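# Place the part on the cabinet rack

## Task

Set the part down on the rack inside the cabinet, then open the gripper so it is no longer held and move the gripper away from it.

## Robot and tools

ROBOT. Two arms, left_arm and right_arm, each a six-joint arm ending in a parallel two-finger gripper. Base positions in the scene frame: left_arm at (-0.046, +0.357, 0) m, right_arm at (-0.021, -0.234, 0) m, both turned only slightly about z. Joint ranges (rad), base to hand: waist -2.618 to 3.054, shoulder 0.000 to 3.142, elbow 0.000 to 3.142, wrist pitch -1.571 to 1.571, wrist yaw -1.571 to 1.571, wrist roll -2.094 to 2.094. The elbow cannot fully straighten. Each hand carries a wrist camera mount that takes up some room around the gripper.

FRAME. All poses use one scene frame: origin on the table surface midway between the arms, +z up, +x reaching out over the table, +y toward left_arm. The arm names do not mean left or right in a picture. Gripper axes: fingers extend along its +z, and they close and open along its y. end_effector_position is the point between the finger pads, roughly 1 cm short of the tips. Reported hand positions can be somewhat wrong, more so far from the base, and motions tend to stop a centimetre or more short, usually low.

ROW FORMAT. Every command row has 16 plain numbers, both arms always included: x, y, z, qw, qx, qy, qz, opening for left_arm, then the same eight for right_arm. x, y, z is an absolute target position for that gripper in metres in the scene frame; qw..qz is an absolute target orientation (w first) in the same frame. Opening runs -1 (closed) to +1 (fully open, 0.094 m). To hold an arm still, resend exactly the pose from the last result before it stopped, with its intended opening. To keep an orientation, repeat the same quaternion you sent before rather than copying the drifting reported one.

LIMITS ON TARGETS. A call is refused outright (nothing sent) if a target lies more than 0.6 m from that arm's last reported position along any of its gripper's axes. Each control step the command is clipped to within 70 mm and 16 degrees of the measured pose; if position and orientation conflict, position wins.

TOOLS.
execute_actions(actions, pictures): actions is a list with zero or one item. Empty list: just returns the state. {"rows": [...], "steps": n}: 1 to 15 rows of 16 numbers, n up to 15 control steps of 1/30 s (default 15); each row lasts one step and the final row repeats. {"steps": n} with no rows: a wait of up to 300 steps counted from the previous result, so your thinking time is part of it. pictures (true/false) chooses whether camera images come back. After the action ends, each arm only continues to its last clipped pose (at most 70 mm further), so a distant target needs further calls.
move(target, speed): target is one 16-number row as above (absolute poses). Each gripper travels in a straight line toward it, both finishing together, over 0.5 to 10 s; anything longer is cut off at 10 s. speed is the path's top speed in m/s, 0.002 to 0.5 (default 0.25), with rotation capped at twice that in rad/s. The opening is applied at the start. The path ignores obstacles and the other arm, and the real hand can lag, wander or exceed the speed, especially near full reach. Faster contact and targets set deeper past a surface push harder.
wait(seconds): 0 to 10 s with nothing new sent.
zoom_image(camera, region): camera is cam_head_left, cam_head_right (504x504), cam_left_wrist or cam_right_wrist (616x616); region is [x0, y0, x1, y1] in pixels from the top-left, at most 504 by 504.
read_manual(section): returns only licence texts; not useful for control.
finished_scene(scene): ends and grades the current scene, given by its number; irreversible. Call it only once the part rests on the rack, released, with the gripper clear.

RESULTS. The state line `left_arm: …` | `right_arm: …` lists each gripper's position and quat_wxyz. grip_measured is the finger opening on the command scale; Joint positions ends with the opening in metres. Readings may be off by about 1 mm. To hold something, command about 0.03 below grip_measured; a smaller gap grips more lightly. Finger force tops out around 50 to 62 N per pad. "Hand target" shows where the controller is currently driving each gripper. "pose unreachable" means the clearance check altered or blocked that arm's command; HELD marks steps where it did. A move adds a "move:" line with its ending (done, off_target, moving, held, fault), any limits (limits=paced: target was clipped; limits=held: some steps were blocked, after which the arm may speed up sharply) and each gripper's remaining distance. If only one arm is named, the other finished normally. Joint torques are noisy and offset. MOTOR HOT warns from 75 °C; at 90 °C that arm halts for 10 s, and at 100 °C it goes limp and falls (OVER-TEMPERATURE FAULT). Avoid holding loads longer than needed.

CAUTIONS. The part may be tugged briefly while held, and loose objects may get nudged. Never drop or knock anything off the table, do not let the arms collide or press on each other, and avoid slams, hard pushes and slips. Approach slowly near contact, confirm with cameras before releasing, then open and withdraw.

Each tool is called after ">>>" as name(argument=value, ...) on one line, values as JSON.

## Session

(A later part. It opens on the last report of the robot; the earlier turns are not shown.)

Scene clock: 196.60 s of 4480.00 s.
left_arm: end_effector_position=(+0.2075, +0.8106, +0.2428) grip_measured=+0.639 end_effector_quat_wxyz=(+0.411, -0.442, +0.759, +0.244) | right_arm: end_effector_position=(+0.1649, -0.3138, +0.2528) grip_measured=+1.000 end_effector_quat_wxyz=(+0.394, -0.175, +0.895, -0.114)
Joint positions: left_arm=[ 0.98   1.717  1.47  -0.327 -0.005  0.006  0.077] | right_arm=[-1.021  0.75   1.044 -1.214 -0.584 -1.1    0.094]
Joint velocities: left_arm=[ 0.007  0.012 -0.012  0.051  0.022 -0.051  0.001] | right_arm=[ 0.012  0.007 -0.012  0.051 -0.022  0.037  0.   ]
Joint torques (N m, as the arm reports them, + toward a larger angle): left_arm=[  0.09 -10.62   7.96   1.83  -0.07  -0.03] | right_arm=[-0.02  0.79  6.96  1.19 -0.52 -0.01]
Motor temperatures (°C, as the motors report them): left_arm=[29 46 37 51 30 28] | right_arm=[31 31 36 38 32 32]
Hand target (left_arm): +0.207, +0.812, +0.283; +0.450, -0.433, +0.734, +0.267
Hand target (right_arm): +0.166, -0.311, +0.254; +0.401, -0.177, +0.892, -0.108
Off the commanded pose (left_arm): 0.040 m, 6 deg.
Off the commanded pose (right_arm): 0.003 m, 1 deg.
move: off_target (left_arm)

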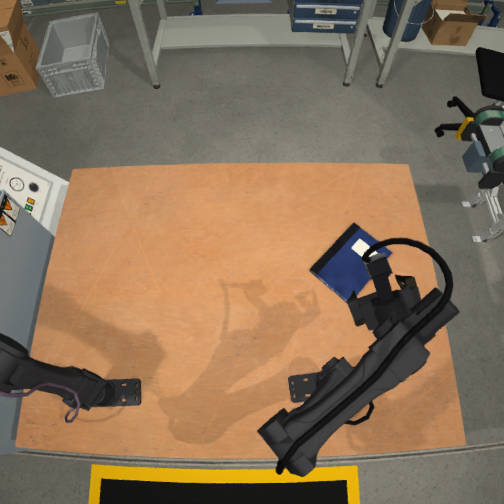

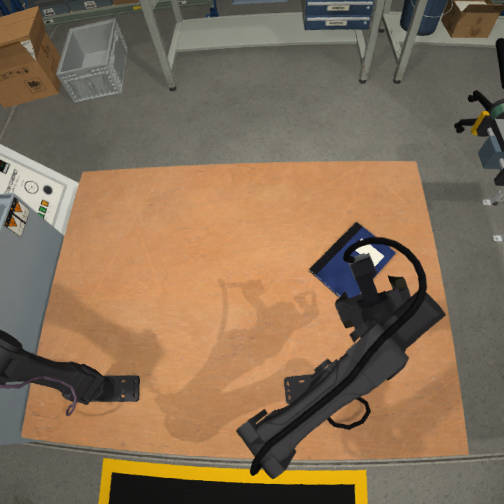

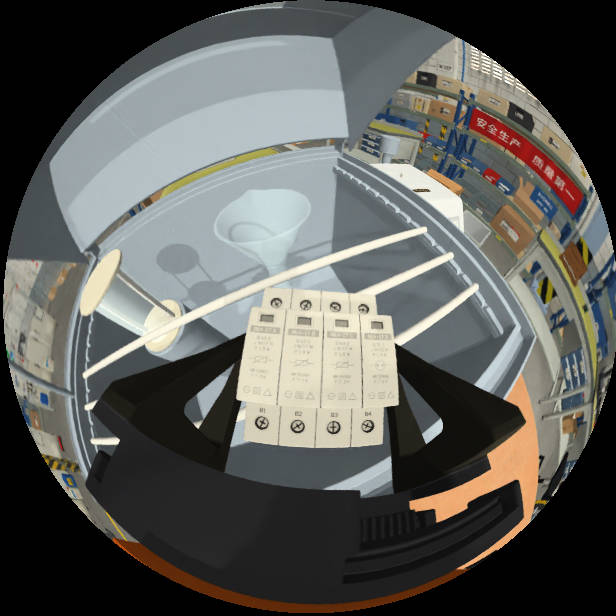

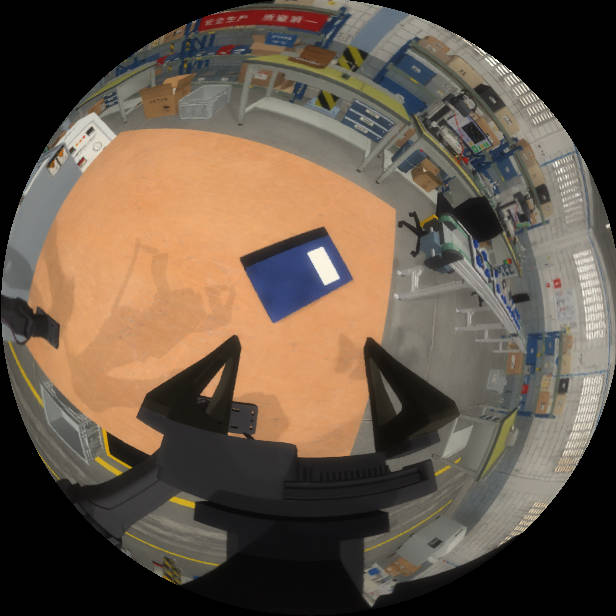

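>>> move(target=[0.195,0.79,0.34,0.45,-0.433,0.734,0.267,1,0.1664,-0.3113,0.2542,0.401,-0.177,0.892,-0.108,1], speed=0.05)

>>> move(target=[0.13,0.64,0.44,0.45,-0.433,0.734,0.267,1,0.1664,-0.3113,0.2542,0.401,-0.177,0.892,-0.108,1], speed=0.2)

Scene clock: 200.43 s of 4480.00 s.
left_arm: end_effector_position=(+0.1976, +0.7930, +0.3122) grip_measured=+1.000 end_effector_quat_wxyz=(+0.429, -0.436, +0.749, +0.255) | right_arm: end_effector_position=(+0.1649, -0.3138, +0.2528) grip_measured=+1.000 end_effector_quat_wxyz=(+0.394, -0.175, +0.895, -0.114)
Joint positions: left_arm=[ 0.98   1.639  1.618 -0.504 -0.005  0.006  0.094] | right_arm=[-1.021  0.75   1.044 -1.214 -0.584 -1.1    0.094]
Joint velocities: left_arm=[-0.007  0.002 -0.002 -0.081 -0.051 -0.037  0.   ] | right_arm=[-0.002  0.017  0.007  0.066 -0.022 -0.051  0.   ]
Joint torques (N m, as the arm reports them, + toward a larger angle): left_arm=[-0.1  -8.8   8.52  1.49 -0.08 -0.04] | right_arm=[-0.02  0.82  7.02  1.17 -0.52  0.  ]
Motor temperatures (°C, as the motors report them): left_arm=[29 46 37 51 30 28] | right_arm=[31 31 36 38 32 32]
Hand target (left_arm): +0.195, +0.789, +0.340; +0.450, -0.433, +0.734, +0.267
Hand target (right_arm): +0.166, -0.311, +0.254; +0.401, -0.177, +0.892, -0.108
Off the commanded pose (left_arm): 0.028 m, 3 deg.
Off the commanded pose (right_arm): 0.003 m, 1 deg.
move: off_target (left_arm)

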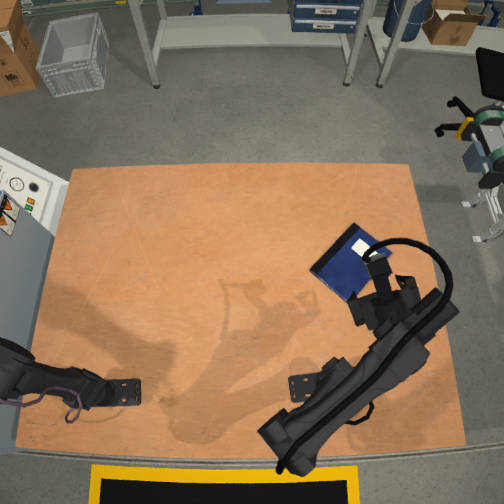

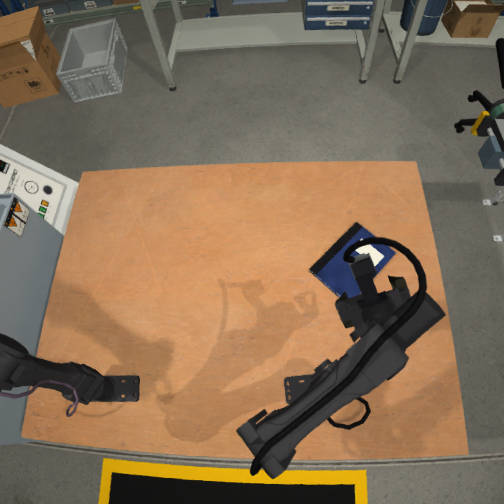

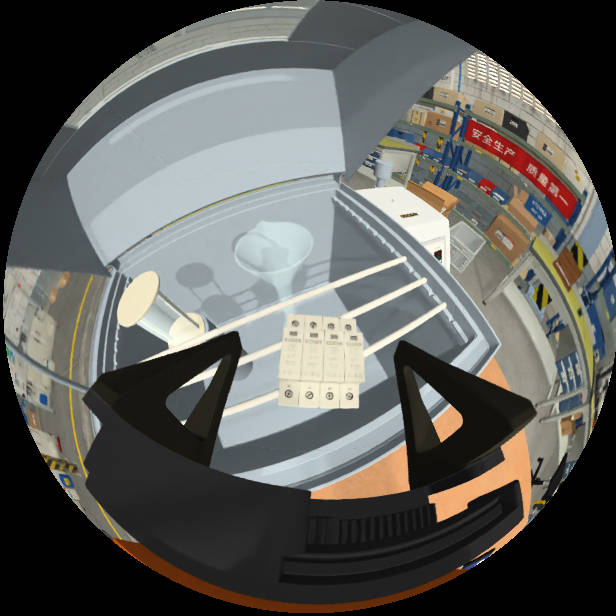

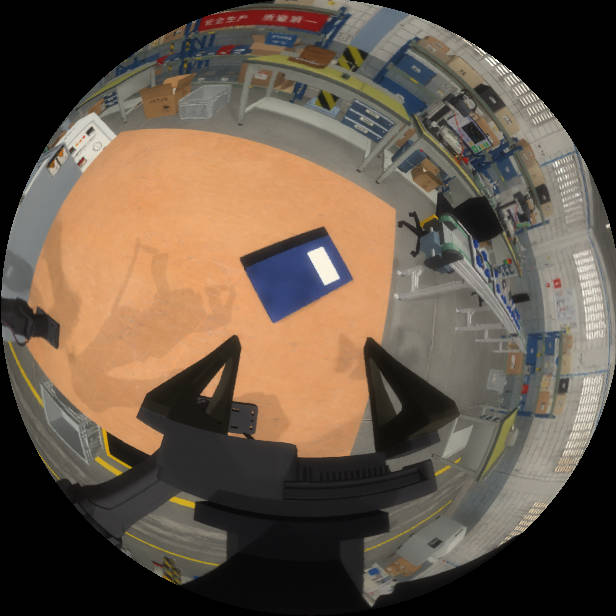

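Scene clock: 202.17 s of 4480.00 s.
left_arm: end_effector_position=(+0.1328, +0.6421, +0.4297) grip_measured=+1.000 end_effector_quat_wxyz=(+0.439, -0.433, +0.742, +0.263) | right_arm: end_effector_position=(+0.1649, -0.3138, +0.2528) grip_measured=+1.000 end_effector_quat_wxyz=(+0.394, -0.175, +0.895, -0.114)
Joint positions: left_arm=[ 0.878  1.263  1.807 -1.044 -0.099 -0.044  0.094] | right_arm=[-1.021  0.75   1.044 -1.214 -0.584 -1.1    0.094]
Joint velocities: left_arm=[-0.012  0.017  0.007  0.022 -0.022 -0.037  0.   ] | right_arm=[ 0.017 -0.017  0.012 -0.022 -0.081  0.007  0.   ]
Joint torques (N m, as the arm reports them, + toward a larger angle): left_arm=[-0.78 -2.84  6.7   1.48 -0.18 -0.05] | right_arm=[-0.06  0.82  6.95  1.2  -0.53  0.  ]
Motor temperatures (°C, as the motors report them): left_arm=[29 45 37 50 30 28] | right_arm=[31 31 36 38 32 32]
Hand target (left_arm): +0.132, +0.638, +0.440; +0.450, -0.433, +0.734, +0.267
Hand target (right_arm): +0.166, -0.311, +0.254; +0.401, -0.177, +0.892, -0.108
Off the commanded pose (left_arm): 0.011 m, 2 deg.
Off the commanded pose (right_arm): 0.003 m, 1 deg.
move: off_target (left_arm)

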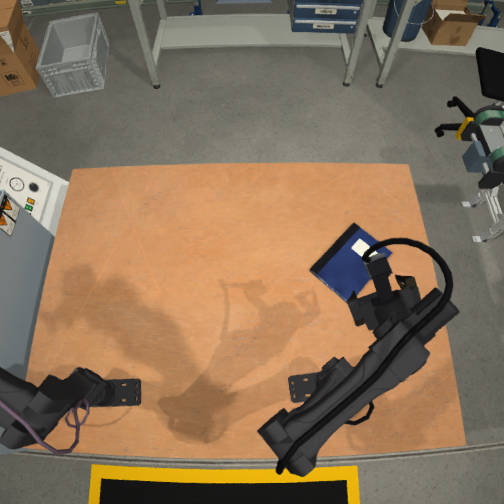

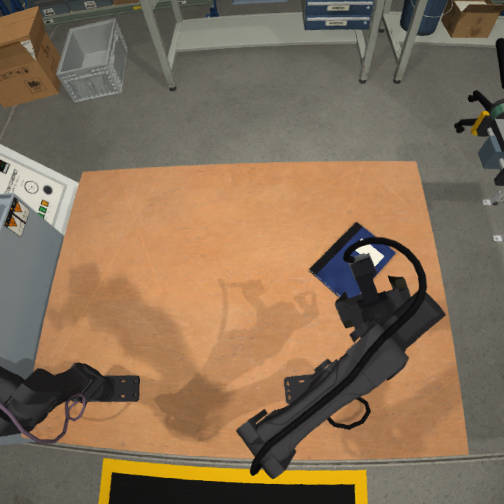

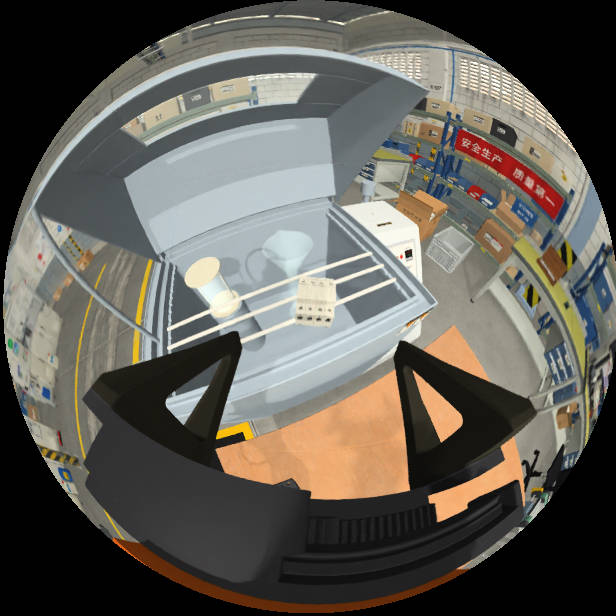

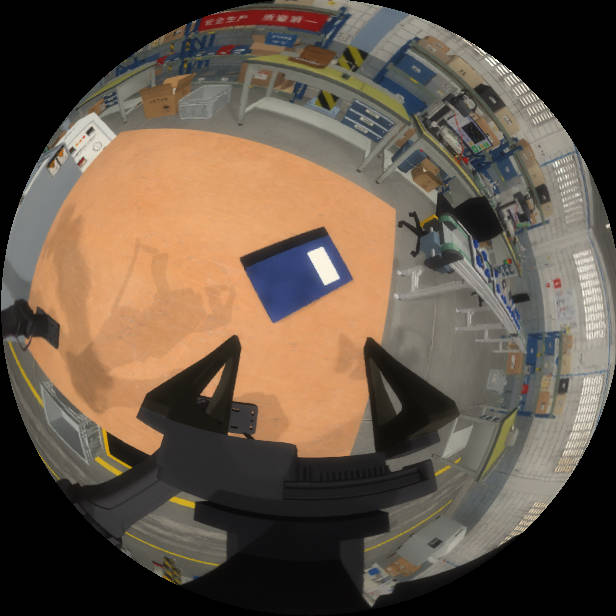

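>>> zoom_image(camera="cam_left_wrist", region=[220, 220, 420, 380])

Region (220, 220, 420, 380) of cam_left_wrist's 616x616 image, scaled by 2.520, with more detail than that image has; it fills the top 403 rows of this view, and the rest is white.

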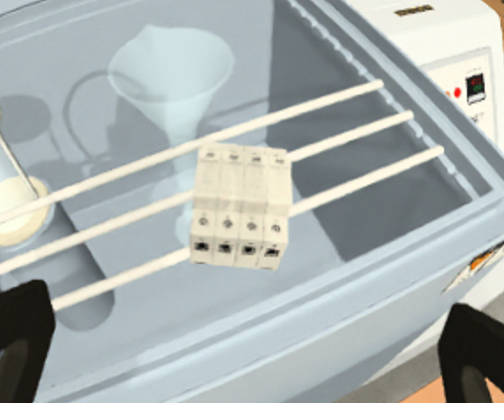

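>>> finished_scene(scene=1)

The scene is finished: the task was done.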